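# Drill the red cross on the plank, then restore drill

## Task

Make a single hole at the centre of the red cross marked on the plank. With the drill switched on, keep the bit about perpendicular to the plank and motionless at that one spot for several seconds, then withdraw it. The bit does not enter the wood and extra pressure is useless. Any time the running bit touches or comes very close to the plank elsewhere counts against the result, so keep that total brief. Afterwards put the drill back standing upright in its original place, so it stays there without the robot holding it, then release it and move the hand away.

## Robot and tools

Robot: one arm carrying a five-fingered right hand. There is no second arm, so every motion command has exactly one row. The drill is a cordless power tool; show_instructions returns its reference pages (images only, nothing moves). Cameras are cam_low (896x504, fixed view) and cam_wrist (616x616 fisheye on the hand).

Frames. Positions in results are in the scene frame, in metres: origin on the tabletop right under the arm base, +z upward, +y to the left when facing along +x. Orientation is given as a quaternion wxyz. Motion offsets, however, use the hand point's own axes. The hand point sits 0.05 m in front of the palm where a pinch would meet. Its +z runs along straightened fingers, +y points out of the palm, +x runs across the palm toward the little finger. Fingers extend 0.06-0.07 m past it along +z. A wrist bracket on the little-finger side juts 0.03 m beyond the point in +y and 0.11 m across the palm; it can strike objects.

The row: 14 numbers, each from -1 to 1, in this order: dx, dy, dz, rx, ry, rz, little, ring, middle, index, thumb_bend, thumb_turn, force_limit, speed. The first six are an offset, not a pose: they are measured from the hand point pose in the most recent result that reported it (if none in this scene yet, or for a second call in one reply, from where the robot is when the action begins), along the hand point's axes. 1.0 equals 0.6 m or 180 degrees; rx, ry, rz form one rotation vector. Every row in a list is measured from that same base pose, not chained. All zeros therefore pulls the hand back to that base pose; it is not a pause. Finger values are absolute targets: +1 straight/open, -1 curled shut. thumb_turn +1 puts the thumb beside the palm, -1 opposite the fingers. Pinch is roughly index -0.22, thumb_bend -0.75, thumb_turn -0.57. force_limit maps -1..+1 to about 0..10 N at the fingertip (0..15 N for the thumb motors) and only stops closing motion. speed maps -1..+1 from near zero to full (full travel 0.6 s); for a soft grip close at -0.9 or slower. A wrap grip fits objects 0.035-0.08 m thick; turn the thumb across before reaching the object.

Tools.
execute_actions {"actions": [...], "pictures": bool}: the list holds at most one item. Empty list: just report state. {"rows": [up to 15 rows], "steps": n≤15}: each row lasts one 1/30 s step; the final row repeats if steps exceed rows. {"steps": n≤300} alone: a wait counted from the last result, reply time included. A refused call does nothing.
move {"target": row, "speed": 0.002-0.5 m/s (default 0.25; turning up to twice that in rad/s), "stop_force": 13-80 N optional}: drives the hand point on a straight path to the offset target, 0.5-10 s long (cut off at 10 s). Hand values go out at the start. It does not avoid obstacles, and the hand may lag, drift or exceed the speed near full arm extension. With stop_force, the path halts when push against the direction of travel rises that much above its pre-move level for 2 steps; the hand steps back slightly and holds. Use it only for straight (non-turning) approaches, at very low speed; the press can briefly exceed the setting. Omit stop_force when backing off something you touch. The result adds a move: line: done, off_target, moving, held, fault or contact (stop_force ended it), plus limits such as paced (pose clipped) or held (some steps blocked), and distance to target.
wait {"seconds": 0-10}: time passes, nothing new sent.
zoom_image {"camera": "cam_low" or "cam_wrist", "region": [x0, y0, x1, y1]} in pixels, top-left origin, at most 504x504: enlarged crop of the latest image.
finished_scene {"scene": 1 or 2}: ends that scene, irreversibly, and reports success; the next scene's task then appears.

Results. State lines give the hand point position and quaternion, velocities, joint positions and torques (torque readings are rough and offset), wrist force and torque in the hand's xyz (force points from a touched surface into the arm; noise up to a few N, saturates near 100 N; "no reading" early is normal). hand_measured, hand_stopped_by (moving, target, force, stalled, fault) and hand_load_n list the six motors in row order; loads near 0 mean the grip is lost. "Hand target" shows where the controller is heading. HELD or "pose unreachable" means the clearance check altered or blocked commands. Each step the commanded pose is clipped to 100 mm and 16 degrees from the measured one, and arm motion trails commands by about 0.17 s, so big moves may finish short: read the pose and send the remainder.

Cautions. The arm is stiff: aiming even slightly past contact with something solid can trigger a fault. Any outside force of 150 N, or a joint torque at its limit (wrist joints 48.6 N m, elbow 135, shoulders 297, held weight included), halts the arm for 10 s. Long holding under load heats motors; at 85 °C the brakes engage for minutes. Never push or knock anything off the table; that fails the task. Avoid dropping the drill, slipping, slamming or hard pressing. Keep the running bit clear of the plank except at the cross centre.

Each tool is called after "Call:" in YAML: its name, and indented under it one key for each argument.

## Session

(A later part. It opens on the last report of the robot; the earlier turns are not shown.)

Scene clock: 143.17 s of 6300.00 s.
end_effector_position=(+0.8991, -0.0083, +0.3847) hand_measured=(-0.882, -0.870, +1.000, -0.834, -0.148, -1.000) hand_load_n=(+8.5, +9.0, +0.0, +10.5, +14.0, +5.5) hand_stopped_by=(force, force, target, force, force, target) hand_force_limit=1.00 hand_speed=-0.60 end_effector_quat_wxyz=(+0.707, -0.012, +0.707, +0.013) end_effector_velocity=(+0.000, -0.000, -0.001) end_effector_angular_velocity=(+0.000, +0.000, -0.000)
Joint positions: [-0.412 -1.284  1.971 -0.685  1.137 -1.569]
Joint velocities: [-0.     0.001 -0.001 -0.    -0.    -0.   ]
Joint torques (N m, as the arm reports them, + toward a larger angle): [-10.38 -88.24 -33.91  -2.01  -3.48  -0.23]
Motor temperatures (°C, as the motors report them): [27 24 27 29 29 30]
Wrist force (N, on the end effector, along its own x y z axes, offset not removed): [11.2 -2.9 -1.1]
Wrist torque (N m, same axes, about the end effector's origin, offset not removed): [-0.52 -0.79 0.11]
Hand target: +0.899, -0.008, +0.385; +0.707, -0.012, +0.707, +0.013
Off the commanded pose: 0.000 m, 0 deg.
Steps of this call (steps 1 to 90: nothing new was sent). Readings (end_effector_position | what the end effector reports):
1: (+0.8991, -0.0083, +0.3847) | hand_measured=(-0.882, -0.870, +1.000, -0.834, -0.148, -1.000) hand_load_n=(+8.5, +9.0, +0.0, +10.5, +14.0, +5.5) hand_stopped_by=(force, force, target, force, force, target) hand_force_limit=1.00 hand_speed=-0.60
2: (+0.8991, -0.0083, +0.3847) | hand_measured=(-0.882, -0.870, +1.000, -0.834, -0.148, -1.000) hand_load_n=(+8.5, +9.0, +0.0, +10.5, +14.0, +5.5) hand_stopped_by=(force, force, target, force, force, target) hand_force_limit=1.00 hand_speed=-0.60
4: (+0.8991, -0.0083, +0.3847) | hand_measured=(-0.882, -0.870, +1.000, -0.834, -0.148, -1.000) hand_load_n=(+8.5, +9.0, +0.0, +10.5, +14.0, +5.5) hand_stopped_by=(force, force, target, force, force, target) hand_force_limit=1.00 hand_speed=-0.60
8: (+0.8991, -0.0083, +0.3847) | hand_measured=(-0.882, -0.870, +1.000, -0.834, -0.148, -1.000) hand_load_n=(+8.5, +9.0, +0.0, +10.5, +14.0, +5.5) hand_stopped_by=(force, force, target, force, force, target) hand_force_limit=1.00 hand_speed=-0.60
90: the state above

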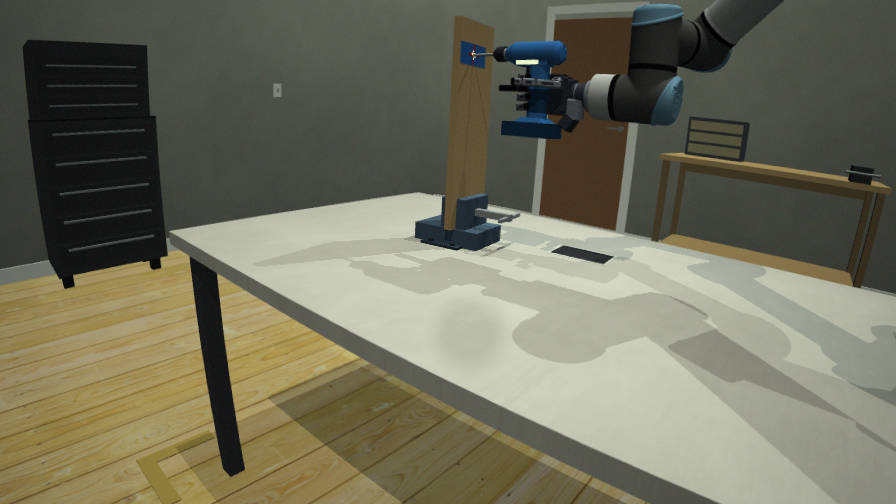

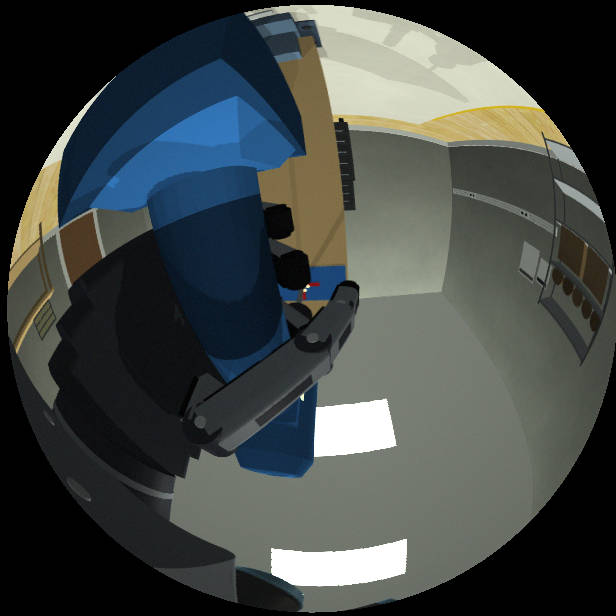

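Call:
wait:
  seconds: 2

Call:
move:
  target: [0,0,0,0,0,0,-0.98,-0.98,1,-0.64,-1,-1,1.0,-0.6]

Call:
move:
  target: [0,0,-0.05,0,0,0,-0.98,-0.98,1,-0.64,-1,-1,1.0,-0.6]
  speed: 0.04

Call:
zoom_image:
  camera: "cam_low"
  region: [450, 30, 550, 105]

Scene clock: 148.27 s of 6300.00 s.
end_effector_position=(+0.8991, -0.0083, +0.3847) hand_measured=(-0.882, -0.870, +1.000, -0.834, -0.148, -1.000) hand_load_n=(+8.5, +9.0, +0.0, +10.5, +14.0, +5.5) hand_stopped_by=(force, force, target, force, force, target) hand_force_limit=1.00 hand_speed=-0.60 end_effector_quat_wxyz=(+0.707, -0.012, +0.707, +0.013) end_effector_velocity=(+0.000, -0.000, +0.001) end_effector_angular_velocity=(-0.000, -0.001, -0.000)
Joint positions: [-0.412 -1.284  1.971 -0.685  1.137 -1.569]
Joint velocities: [-0.    -0.    -0.001 -0.    -0.     0.   ]
Joint torques (N m, as the arm reports them, + toward a larger angle): [-10.58 -88.75 -35.42  -2.99  -3.46  -0.17]
Motor temperatures (°C, as the motors report them): [27 24 27 29 29 30]
Wrist force (N, on the end effector, along its own x y z axes, offset not removed): [8.1 -1.6 0.3]
Wrist torque (N m, same axes, about the end effector's origin, offset not removed): [-0.31 -0.22 0.15]
Hand target: +0.899, -0.008, +0.385; +0.707, -0.012, +0.707, +0.013
Off the commanded pose: 0.000 m, 0 deg.
Steps of this call (steps 1 to 153: nothing new was sent). Readings (end_effector_position | what the end effector reports):
1: (+0.8991, -0.0083, +0.3847) | hand_measured=(-0.882, -0.870, +1.000, -0.834, -0.148, -1.000) hand_load_n=(+8.5, +9.0, +0.0, +10.5, +14.0, +5.5) hand_stopped_by=(force, force, target, force, force, target) hand_force_limit=1.00 hand_speed=-0.60
2: (+0.8991, -0.0083, +0.3847) | hand_measured=(-0.882, -0.870, +1.000, -0.834, -0.148, -1.000) hand_load_n=(+8.5, +9.0, +0.0, +10.5, +14.0, +5.5) hand_stopped_by=(force, force, target, force, force, target) hand_force_limit=1.00 hand_speed=-0.60
4: (+0.8991, -0.0083, +0.3847) | hand_measured=(-0.882, -0.870, +1.000, -0.834, -0.148, -1.000) hand_load_n=(+8.5, +9.0, +0.0, +10.5, +14.0, +5.5) hand_stopped_by=(force, force, target, force, force, target) hand_force_limit=1.00 hand_speed=-0.60
8: (+0.8991, -0.0083, +0.3847) | hand_measured=(-0.882, -0.870, +1.000, -0.834, -0.148, -1.000) hand_load_n=(+8.5, +9.0, +0.0, +10.5, +14.0, +5.5) hand_stopped_by=(force, force, target, force, force, target) hand_force_limit=1.00 hand_speed=-0.60
153: the state above

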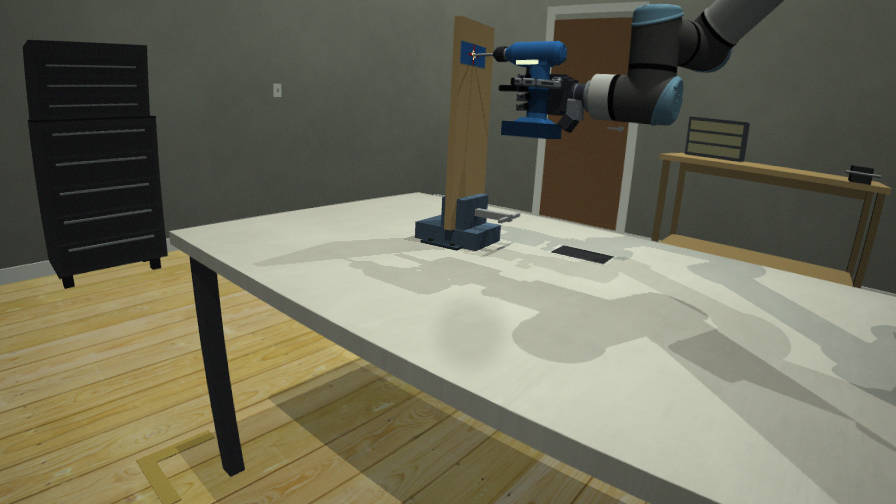

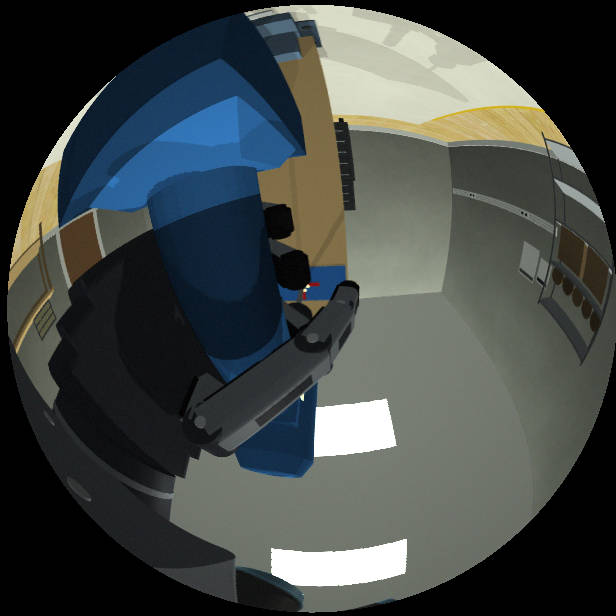

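Scene clock: 148.83 s of 6300.00 s.
end_effector_position=(+0.8991, -0.0083, +0.3847) hand_measured=(-0.882, -0.870, +1.000, -0.640, -0.148, -1.000) hand_load_n=(+8.0, +8.5, +0.0, +3.5, +14.0, +5.0) hand_stopped_by=(force, force, target, target, force, target) hand_force_limit=1.00 hand_speed=-0.60 end_effector_quat_wxyz=(+0.707, -0.012, +0.707, +0.013) end_effector_velocity=(-0.000, +0.001, -0.001) end_effector_angular_velocity=(+0.000, +0.001, +0.001)
Joint positions: [-0.412 -1.284  1.971 -0.685  1.137 -1.569]
Joint velocities: [ 0.001  0.     0.001 -0.    -0.    -0.   ]
Joint torques (N m, as the arm reports them, + toward a larger angle): [ -9.54 -88.89 -35.34  -3.26  -3.33  -0.22]
Motor temperatures (°C, as the motors report them): [27 24 27 29 29 30]
Wrist force (N, on the end effector, along its own x y z axes, offset not removed): [11.6 -4.5 -5.2]
Wrist torque (N m, same axes, about the end effector's origin, offset not removed): [-0.23 -0.47 0.23]
Hand target: +0.899, -0.008, +0.385; +0.707, -0.012, +0.707, +0.013
Off the commanded pose: 0.000 m, 0 deg.
move: done

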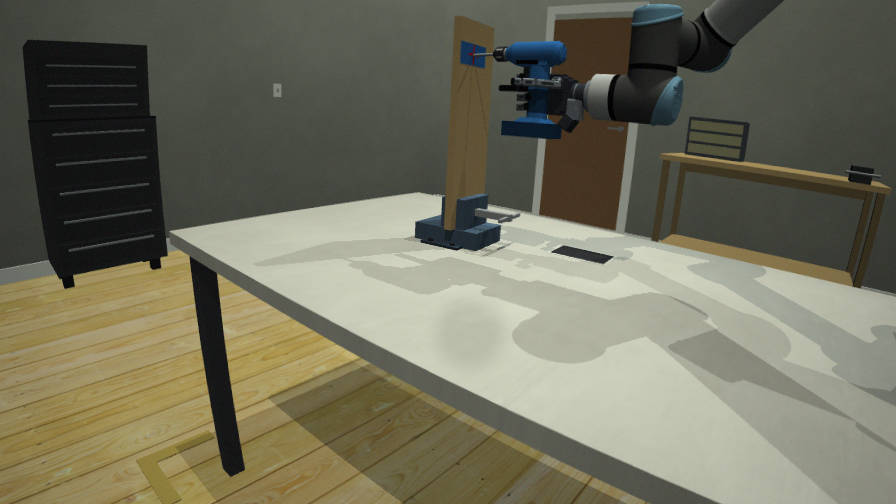

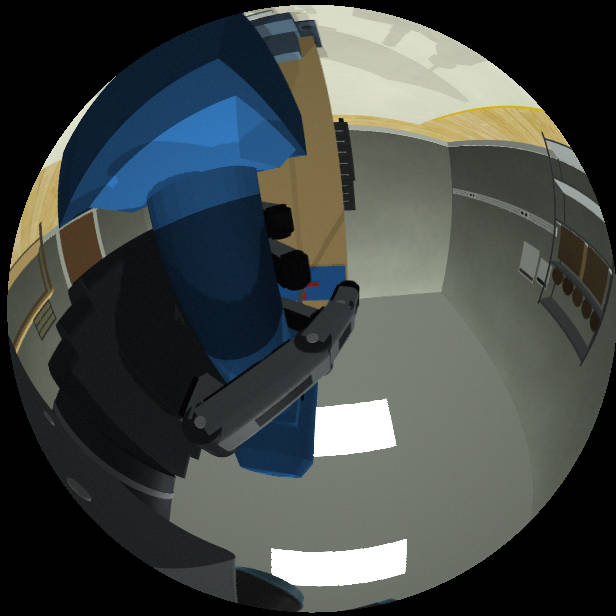

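Scene clock: 149.97 s of 6300.00 s.
end_effector_position=(+0.8694, -0.0094, +0.3847) hand_measured=(-0.882, -0.870, +1.000, -0.640, -0.148, -1.000) hand_load_n=(+8.0, +8.5, +0.0, +3.5, +14.0, +5.0) hand_stopped_by=(force, force, target, target, force, target) hand_force_limit=1.00 hand_speed=-0.60 end_effector_quat_wxyz=(+0.707, -0.012, +0.707, +0.013) end_effector_velocity=(-0.003, -0.000, +0.000) end_effector_angular_velocity=(+0.000, -0.000, -0.000)
Joint positions: [-0.434 -1.326  2.028 -0.7    1.116 -1.569]
Joint velocities: [-0.002 -0.005  0.006 -0.001 -0.002  0.   ]
Joint torques (N m, as the arm reports them, + toward a larger angle): [-10.69 -86.87 -34.45  -6.37  -4.5   -1.01]
Motor temperatures (°C, as the motors report them): [27 24 27 29 29 30]
Wrist force (N, on the end effector, along its own x y z axes, offset not removed): [12.8 -5.4 -2.7]
Wrist torque (N m, same axes, about the end effector's origin, offset not removed): [-0.70 -0.50 0.09]
Hand target: +0.869, -0.009, +0.385; +0.707, -0.012, +0.707, +0.013
Off the commanded pose: 0.000 m, 0 deg.
move: done

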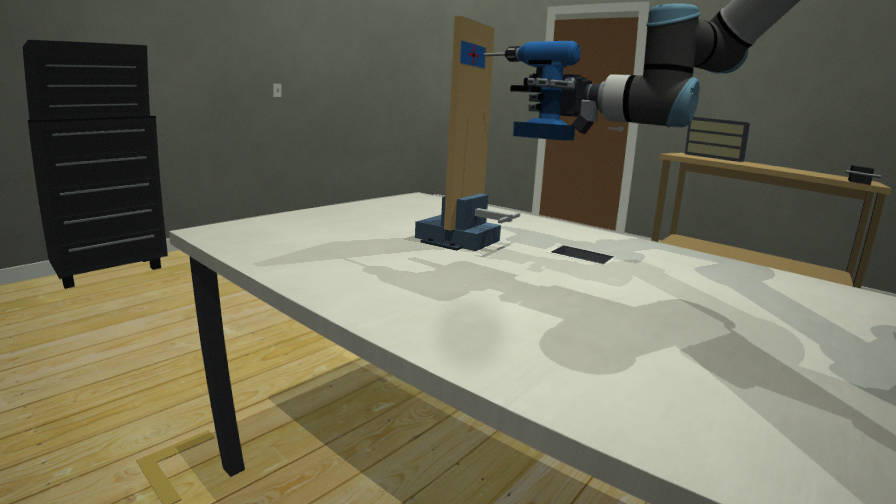

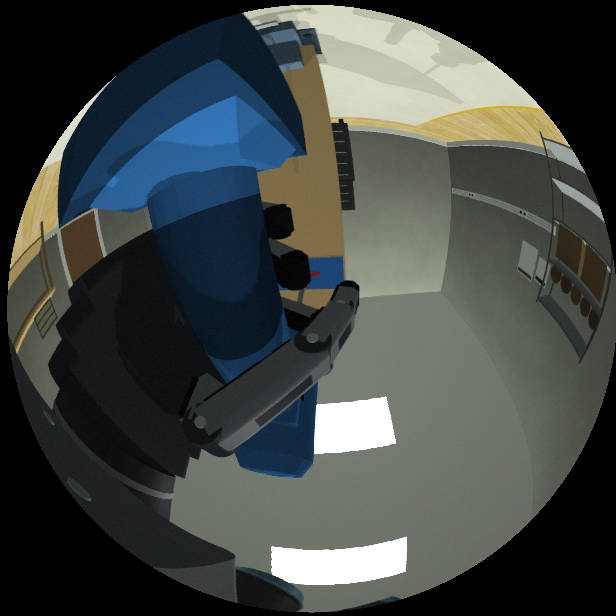

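Region (450, 30, 550, 105) of cam_low's 896x504 image, scaled by 5.040, with more detail than that image has; it fills the top 378 rows of this view, and the rest is white.

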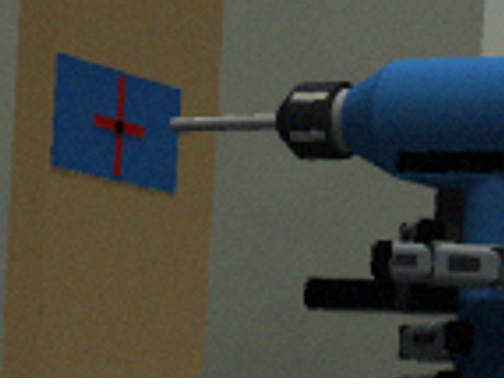

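Call:
move:
  target: [0.4167,-0.2164,-0.1067,0.0056,0,0,-0.98,-0.98,1,-0.64,-1,-1,1.0,-0.6]
  speed: 0.12

Call:
zoom_image:
  camera: "cam_low"
  region: [520, 150, 660, 280]

Scene clock: 158.47 s of 6300.00 s.
end_effector_position=(+0.8101, -0.1411, +0.1350) hand_measured=(-0.882, -0.870, +1.000, -0.640, -0.148, -1.000) hand_load_n=(+8.0, +8.5, +0.0, +3.5, +14.0, +5.0) hand_stopped_by=(force, force, target, target, force, target) hand_force_limit=1.00 hand_speed=-0.60 end_effector_quat_wxyz=(+0.707, -0.006, +0.707, +0.007) end_effector_velocity=(-0.000, -0.001, -0.002) end_effector_angular_velocity=(-0.000, -0.001, +0.001)
Joint positions: [-0.68  -0.974  2.167 -1.19   0.887 -1.569]
Joint velocities: [-0.001  0.005 -0.001 -0.005 -0.002  0.   ]
Joint torques (N m, as the arm reports them, + toward a larger angle): [-12.14 -60.58 -29.07  -5.64  -3.83   1.9 ]
Motor temperatures (°C, as the motors report them): [27 24 27 29 29 30]
Wrist force (N, on the end effector, along its own x y z axes, offset not removed): [9.3 -1.1 -2.2]
Wrist torque (N m, same axes, about the end effector's origin, offset not removed): [0.03 -0.07 0.01]
Hand target: +0.810, -0.141, +0.135; +0.707, -0.006, +0.707, +0.007
Off the commanded pose: 0.001 m, 0 deg.
move: done

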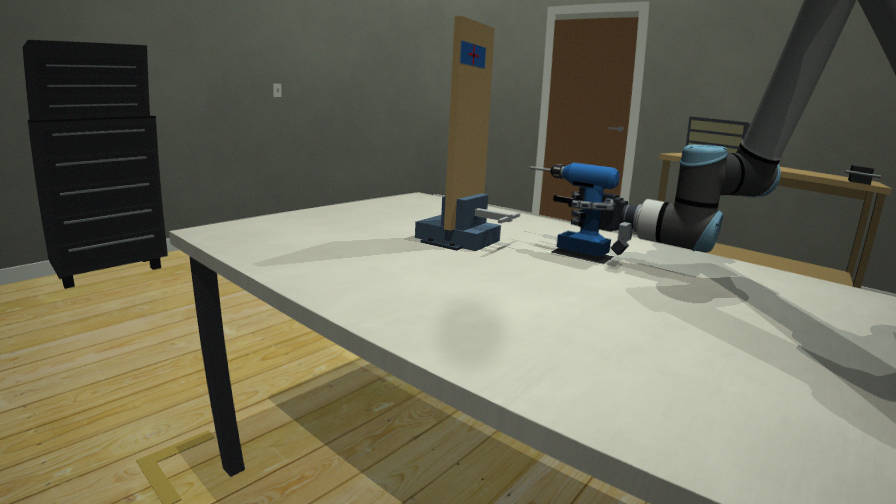

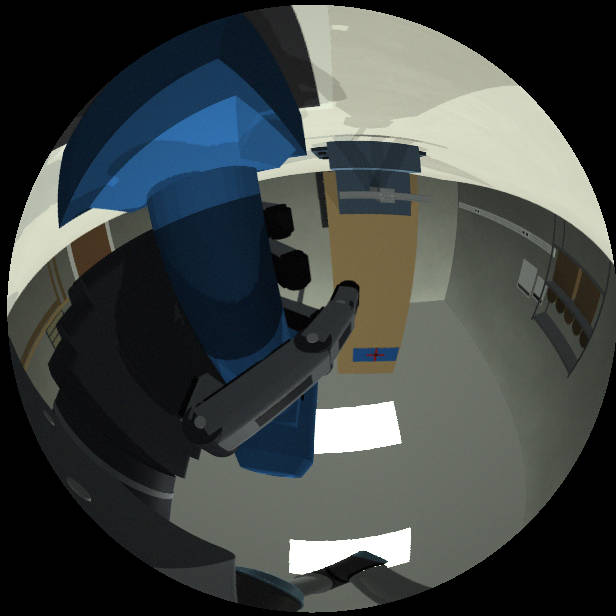

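Region (520, 150, 660, 280) of cam_low's 896x504 image, scaled by 3.600, with more detail than that image has; it fills the top 468 rows of this view, and the rest is white.

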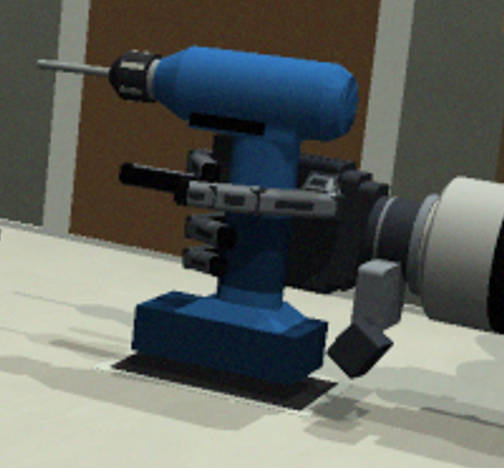

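Call:
move:
  target: [0.03,0,0,0,0,0,-0.98,-0.98,1,-0.64,-1,-1,1.0,-0.6]
  speed: 0.007
  stop_force: 13

Call:
zoom_image:
  camera: "cam_low"
  region: [520, 150, 660, 280]

Scene clock: 162.70 s of 6300.00 s.
end_effector_position=(+0.8102, -0.1413, +0.1229) hand_measured=(-0.882, -0.870, +1.000, -0.640, -0.148, -1.000) hand_load_n=(+8.5, +9.0, +0.0, +3.5, +14.5, +5.5) hand_stopped_by=(force, force, target, target, force, target) hand_force_limit=1.00 hand_speed=-0.60 end_effector_quat_wxyz=(+0.707, -0.006, +0.707, +0.007) end_effector_velocity=(-0.000, +0.001, +0.001) end_effector_angular_velocity=(+0.002, +0.002, +0.001)
Joint positions: [-0.68  -0.952  2.165 -1.212  0.887 -1.569]
Joint velocities: [ 0.001 -0.003  0.     0.005 -0.    -0.   ]
Joint torques (N m, as the arm reports them, + toward a larger angle): [  8.66 -86.96 -15.07   2.49   4.34  -1.69]
Motor temperatures (°C, as the motors report them): [27 24 27 29 29 30]
Wrist force (N, on the end effector, along its own x y z axes, offset not removed): [-2.5 0.7 1.4]
Wrist torque (N m, same axes, about the end effector's origin, offset not removed): [0.04 -1.07 -0.52]
Hand target: +0.810, -0.141, +0.123; +0.707, -0.006, +0.707, +0.007
Off the commanded pose: 0.006 m, 0 deg.
move: contact

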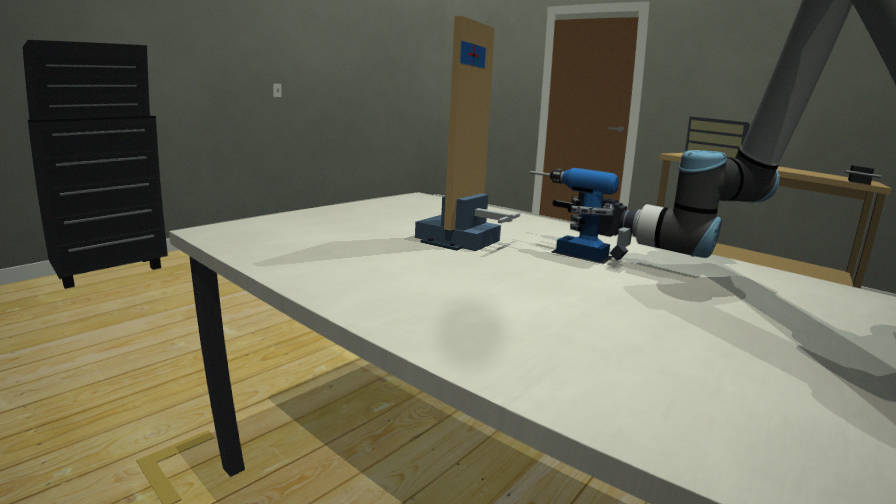

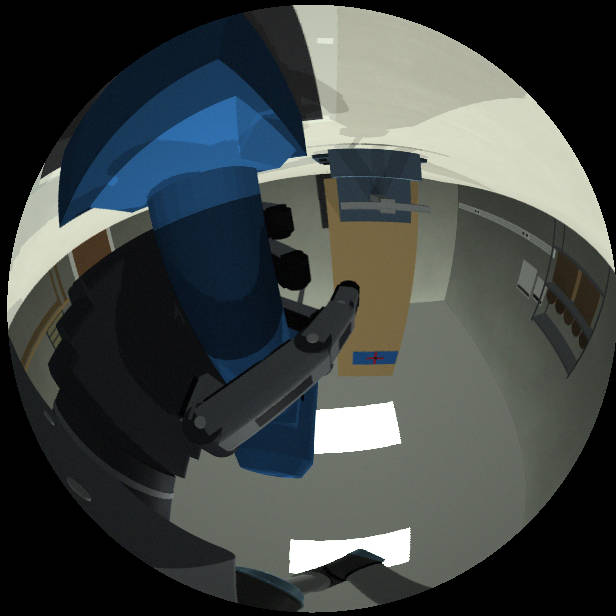

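Region (520, 150, 660, 280) of cam_low's 896x504 image, scaled by 3.600, with more detail than that image has; it fills the top 468 rows of this view, and the rest is white.

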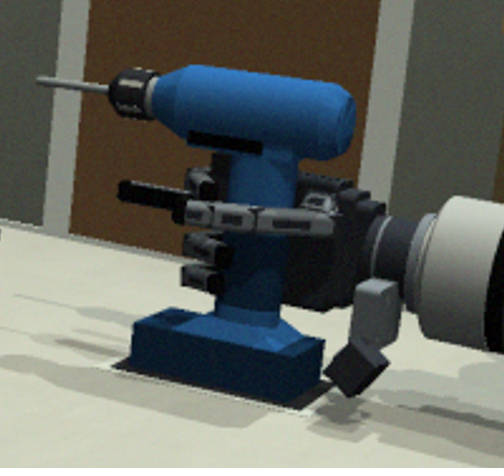

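Well placed. Release and retreat.

Call:
move:
  target: [0,0,0,0,0,0,1,1,1,1,1,-1,1.0,-0.5]

Call:
move:
  target: [0,-0.07,-0.33,0,0,0,1,1,1,1,1,-1,1.0,-0.5]
  speed: 0.1

Call:
zoom_image:
  camera: "cam_low"
  region: [500, 140, 720, 290]

Scene clock: 168.07 s of 6300.00 s.
end_effector_position=(+0.8102, -0.1413, +0.1229) hand_measured=(+1.000, +1.000, +1.000, +1.000, +1.000, -1.000) hand_load_n=(+0.0, +0.0, +0.0, +0.0, +0.0, +0.0) hand_stopped_by=(target, target, target, target, target, target) hand_force_limit=1.00 hand_speed=-0.50 end_effector_quat_wxyz=(+0.707, -0.006, +0.707, +0.007) end_effector_velocity=(+0.001, -0.000, +0.001) end_effector_angular_velocity=(-0.001, -0.001, +0.000)
Joint positions: [-0.68  -0.952  2.165 -1.212  0.887 -1.569]
Joint velocities: [ 0.    -0.    -0.001  0.    -0.     0.   ]
Joint torques (N m, as the arm reports them, + toward a larger angle): [ -1.41 -53.19 -24.13  -3.67   4.25  -0.19]
Motor temperatures (°C, as the motors report them): [27 24 27 29 29 30]
Wrist force (N, on the end effector, along its own x y z axes, offset not removed): [1.6 -2.3 -2.9]
Wrist torque (N m, same axes, about the end effector's origin, offset not removed): [-0.05 -0.42 0.13]
Hand target: +0.810, -0.141, +0.123; +0.707, -0.006, +0.707, +0.007
Off the commanded pose: 0.000 m, 0 deg.
move: done

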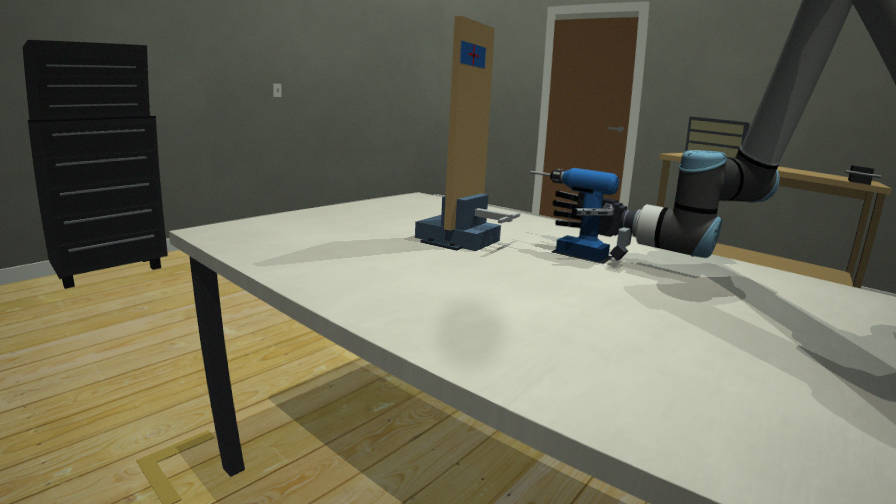

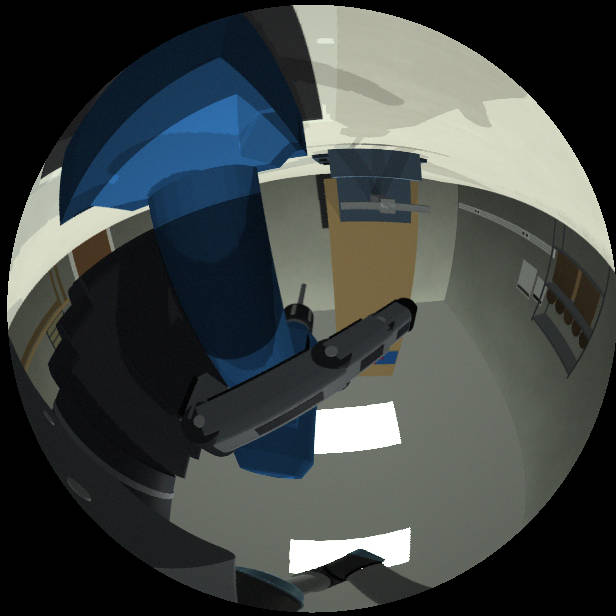

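Scene clock: 170.63 s of 6300.00 s.
end_effector_position=(+0.6134, -0.1868, +0.1230) hand_measured=(+1.000, +1.000, +1.000, +1.000, +1.000, -1.000) hand_load_n=(+0.0, +0.0, +0.0, +0.0, +0.0, +0.0) hand_stopped_by=(target, target, target, target, target, target) hand_force_limit=1.00 hand_speed=-0.50 end_effector_quat_wxyz=(+0.707, -0.006, +0.707, +0.007) end_effector_velocity=(-0.002, -0.000, +0.000) end_effector_angular_velocity=(+0.001, -0.000, +0.001)
Joint positions: [-1.059 -1.042  2.467 -1.422  0.508 -1.57 ]
Joint velocities: [-0.006 -0.     0.003 -0.003 -0.006  0.001]
Joint torques (N m, as the arm reports them, + toward a larger angle): [-11.43 -72.63   1.78  -3.24  -3.72   1.29]
Motor temperatures (°C, as the motors report them): [27 24 27 29 29 30]
Wrist force (N, on the end effector, along its own x y z axes, offset not removed): [-3.8 -3.5 0.6]
Wrist torque (N m, same axes, about the end effector's origin, offset not removed): [-0.72 0.49 -0.28]
Hand target: +0.613, -0.187, +0.123; +0.707, -0.006, +0.707, +0.007
Off the commanded pose: 0.000 m, 0 deg.
move: done

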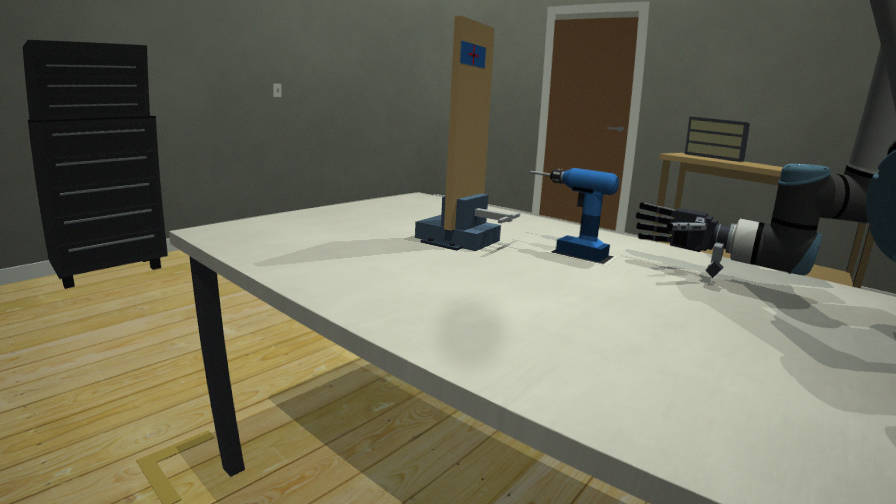

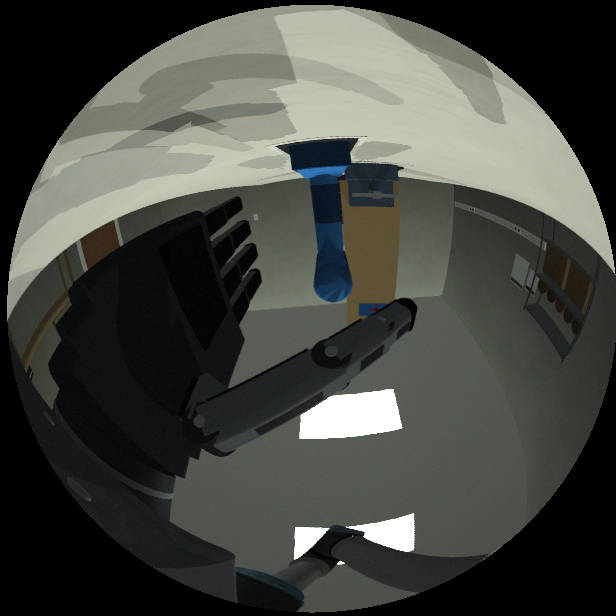

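Region (500, 140, 720, 290) of cam_low's 896x504 image, scaled by 2.291, with more detail than that image has; it fills the top 344 rows of this view, and the rest is white.

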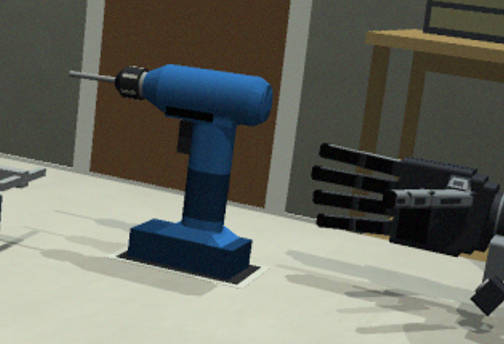

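Call:
move:
  target: [-0.15,-0.12,-0.05,0,0,0,1,1,1,1,1,-1,1.0,-0.5]
  speed: 0.15

Call:
finished_scene:
  scene: 2

Scene clock: 173.37 s of 6300.00 s.
end_effector_position=(+0.5849, -0.2591, +0.2127) hand_measured=(+1.000, +1.000, +1.000, +1.000, +1.000, -1.000) hand_load_n=(+0.0, +0.0, +0.0, +0.0, +0.0, +0.0) hand_stopped_by=(target, target, target, target, target, target) hand_force_limit=1.00 hand_speed=-0.50 end_effector_quat_wxyz=(+0.707, -0.006, +0.707, +0.007) end_effector_velocity=(-0.001, -0.001, +0.002) end_effector_angular_velocity=(-0.001, +0.002, +0.001)
Joint positions: [-1.2   -1.241  2.413 -1.169  0.367 -1.57 ]
Joint velocities: [-0.004 -0.006 -0.003  0.015 -0.004 -0.007]
Joint torques (N m, as the arm reports them, + toward a larger angle): [-12.59 -63.62 -23.52   1.87  -4.06  -1.42]
Motor temperatures (°C, as the motors report them): [27 24 27 29 29 30]
Wrist force (N, on the end effector, along its own x y z axes, offset not removed): [-2.1 -1.6 -2.6]
Wrist torque (N m, same axes, about the end effector's origin, offset not removed): [-0.11 0.28 -0.28]
Hand target: +0.585, -0.259, +0.213; +0.707, -0.006, +0.707, +0.007
Off the commanded pose: 0.000 m, 0 deg.
move: done

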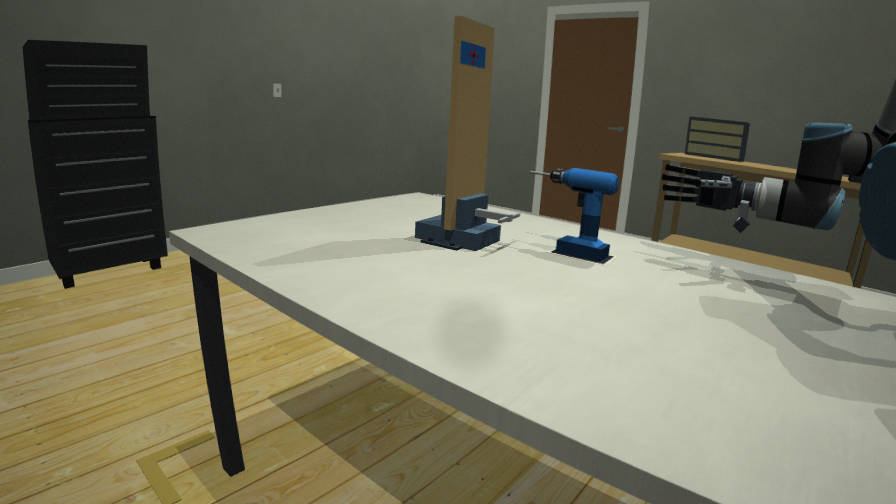

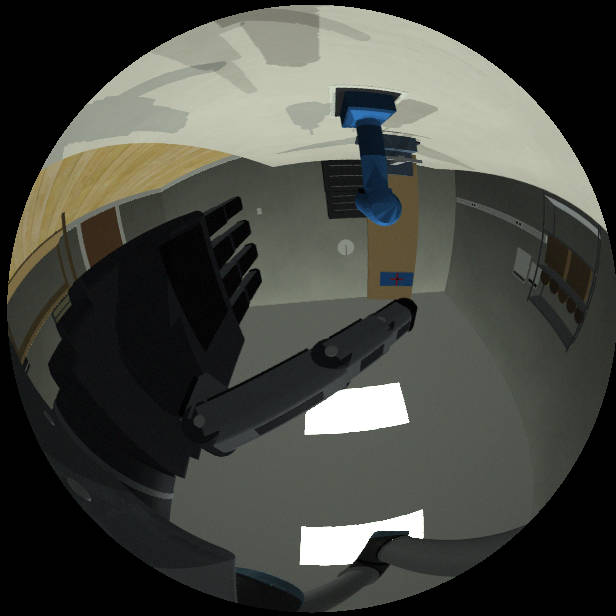

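The scene is finished: the task was done.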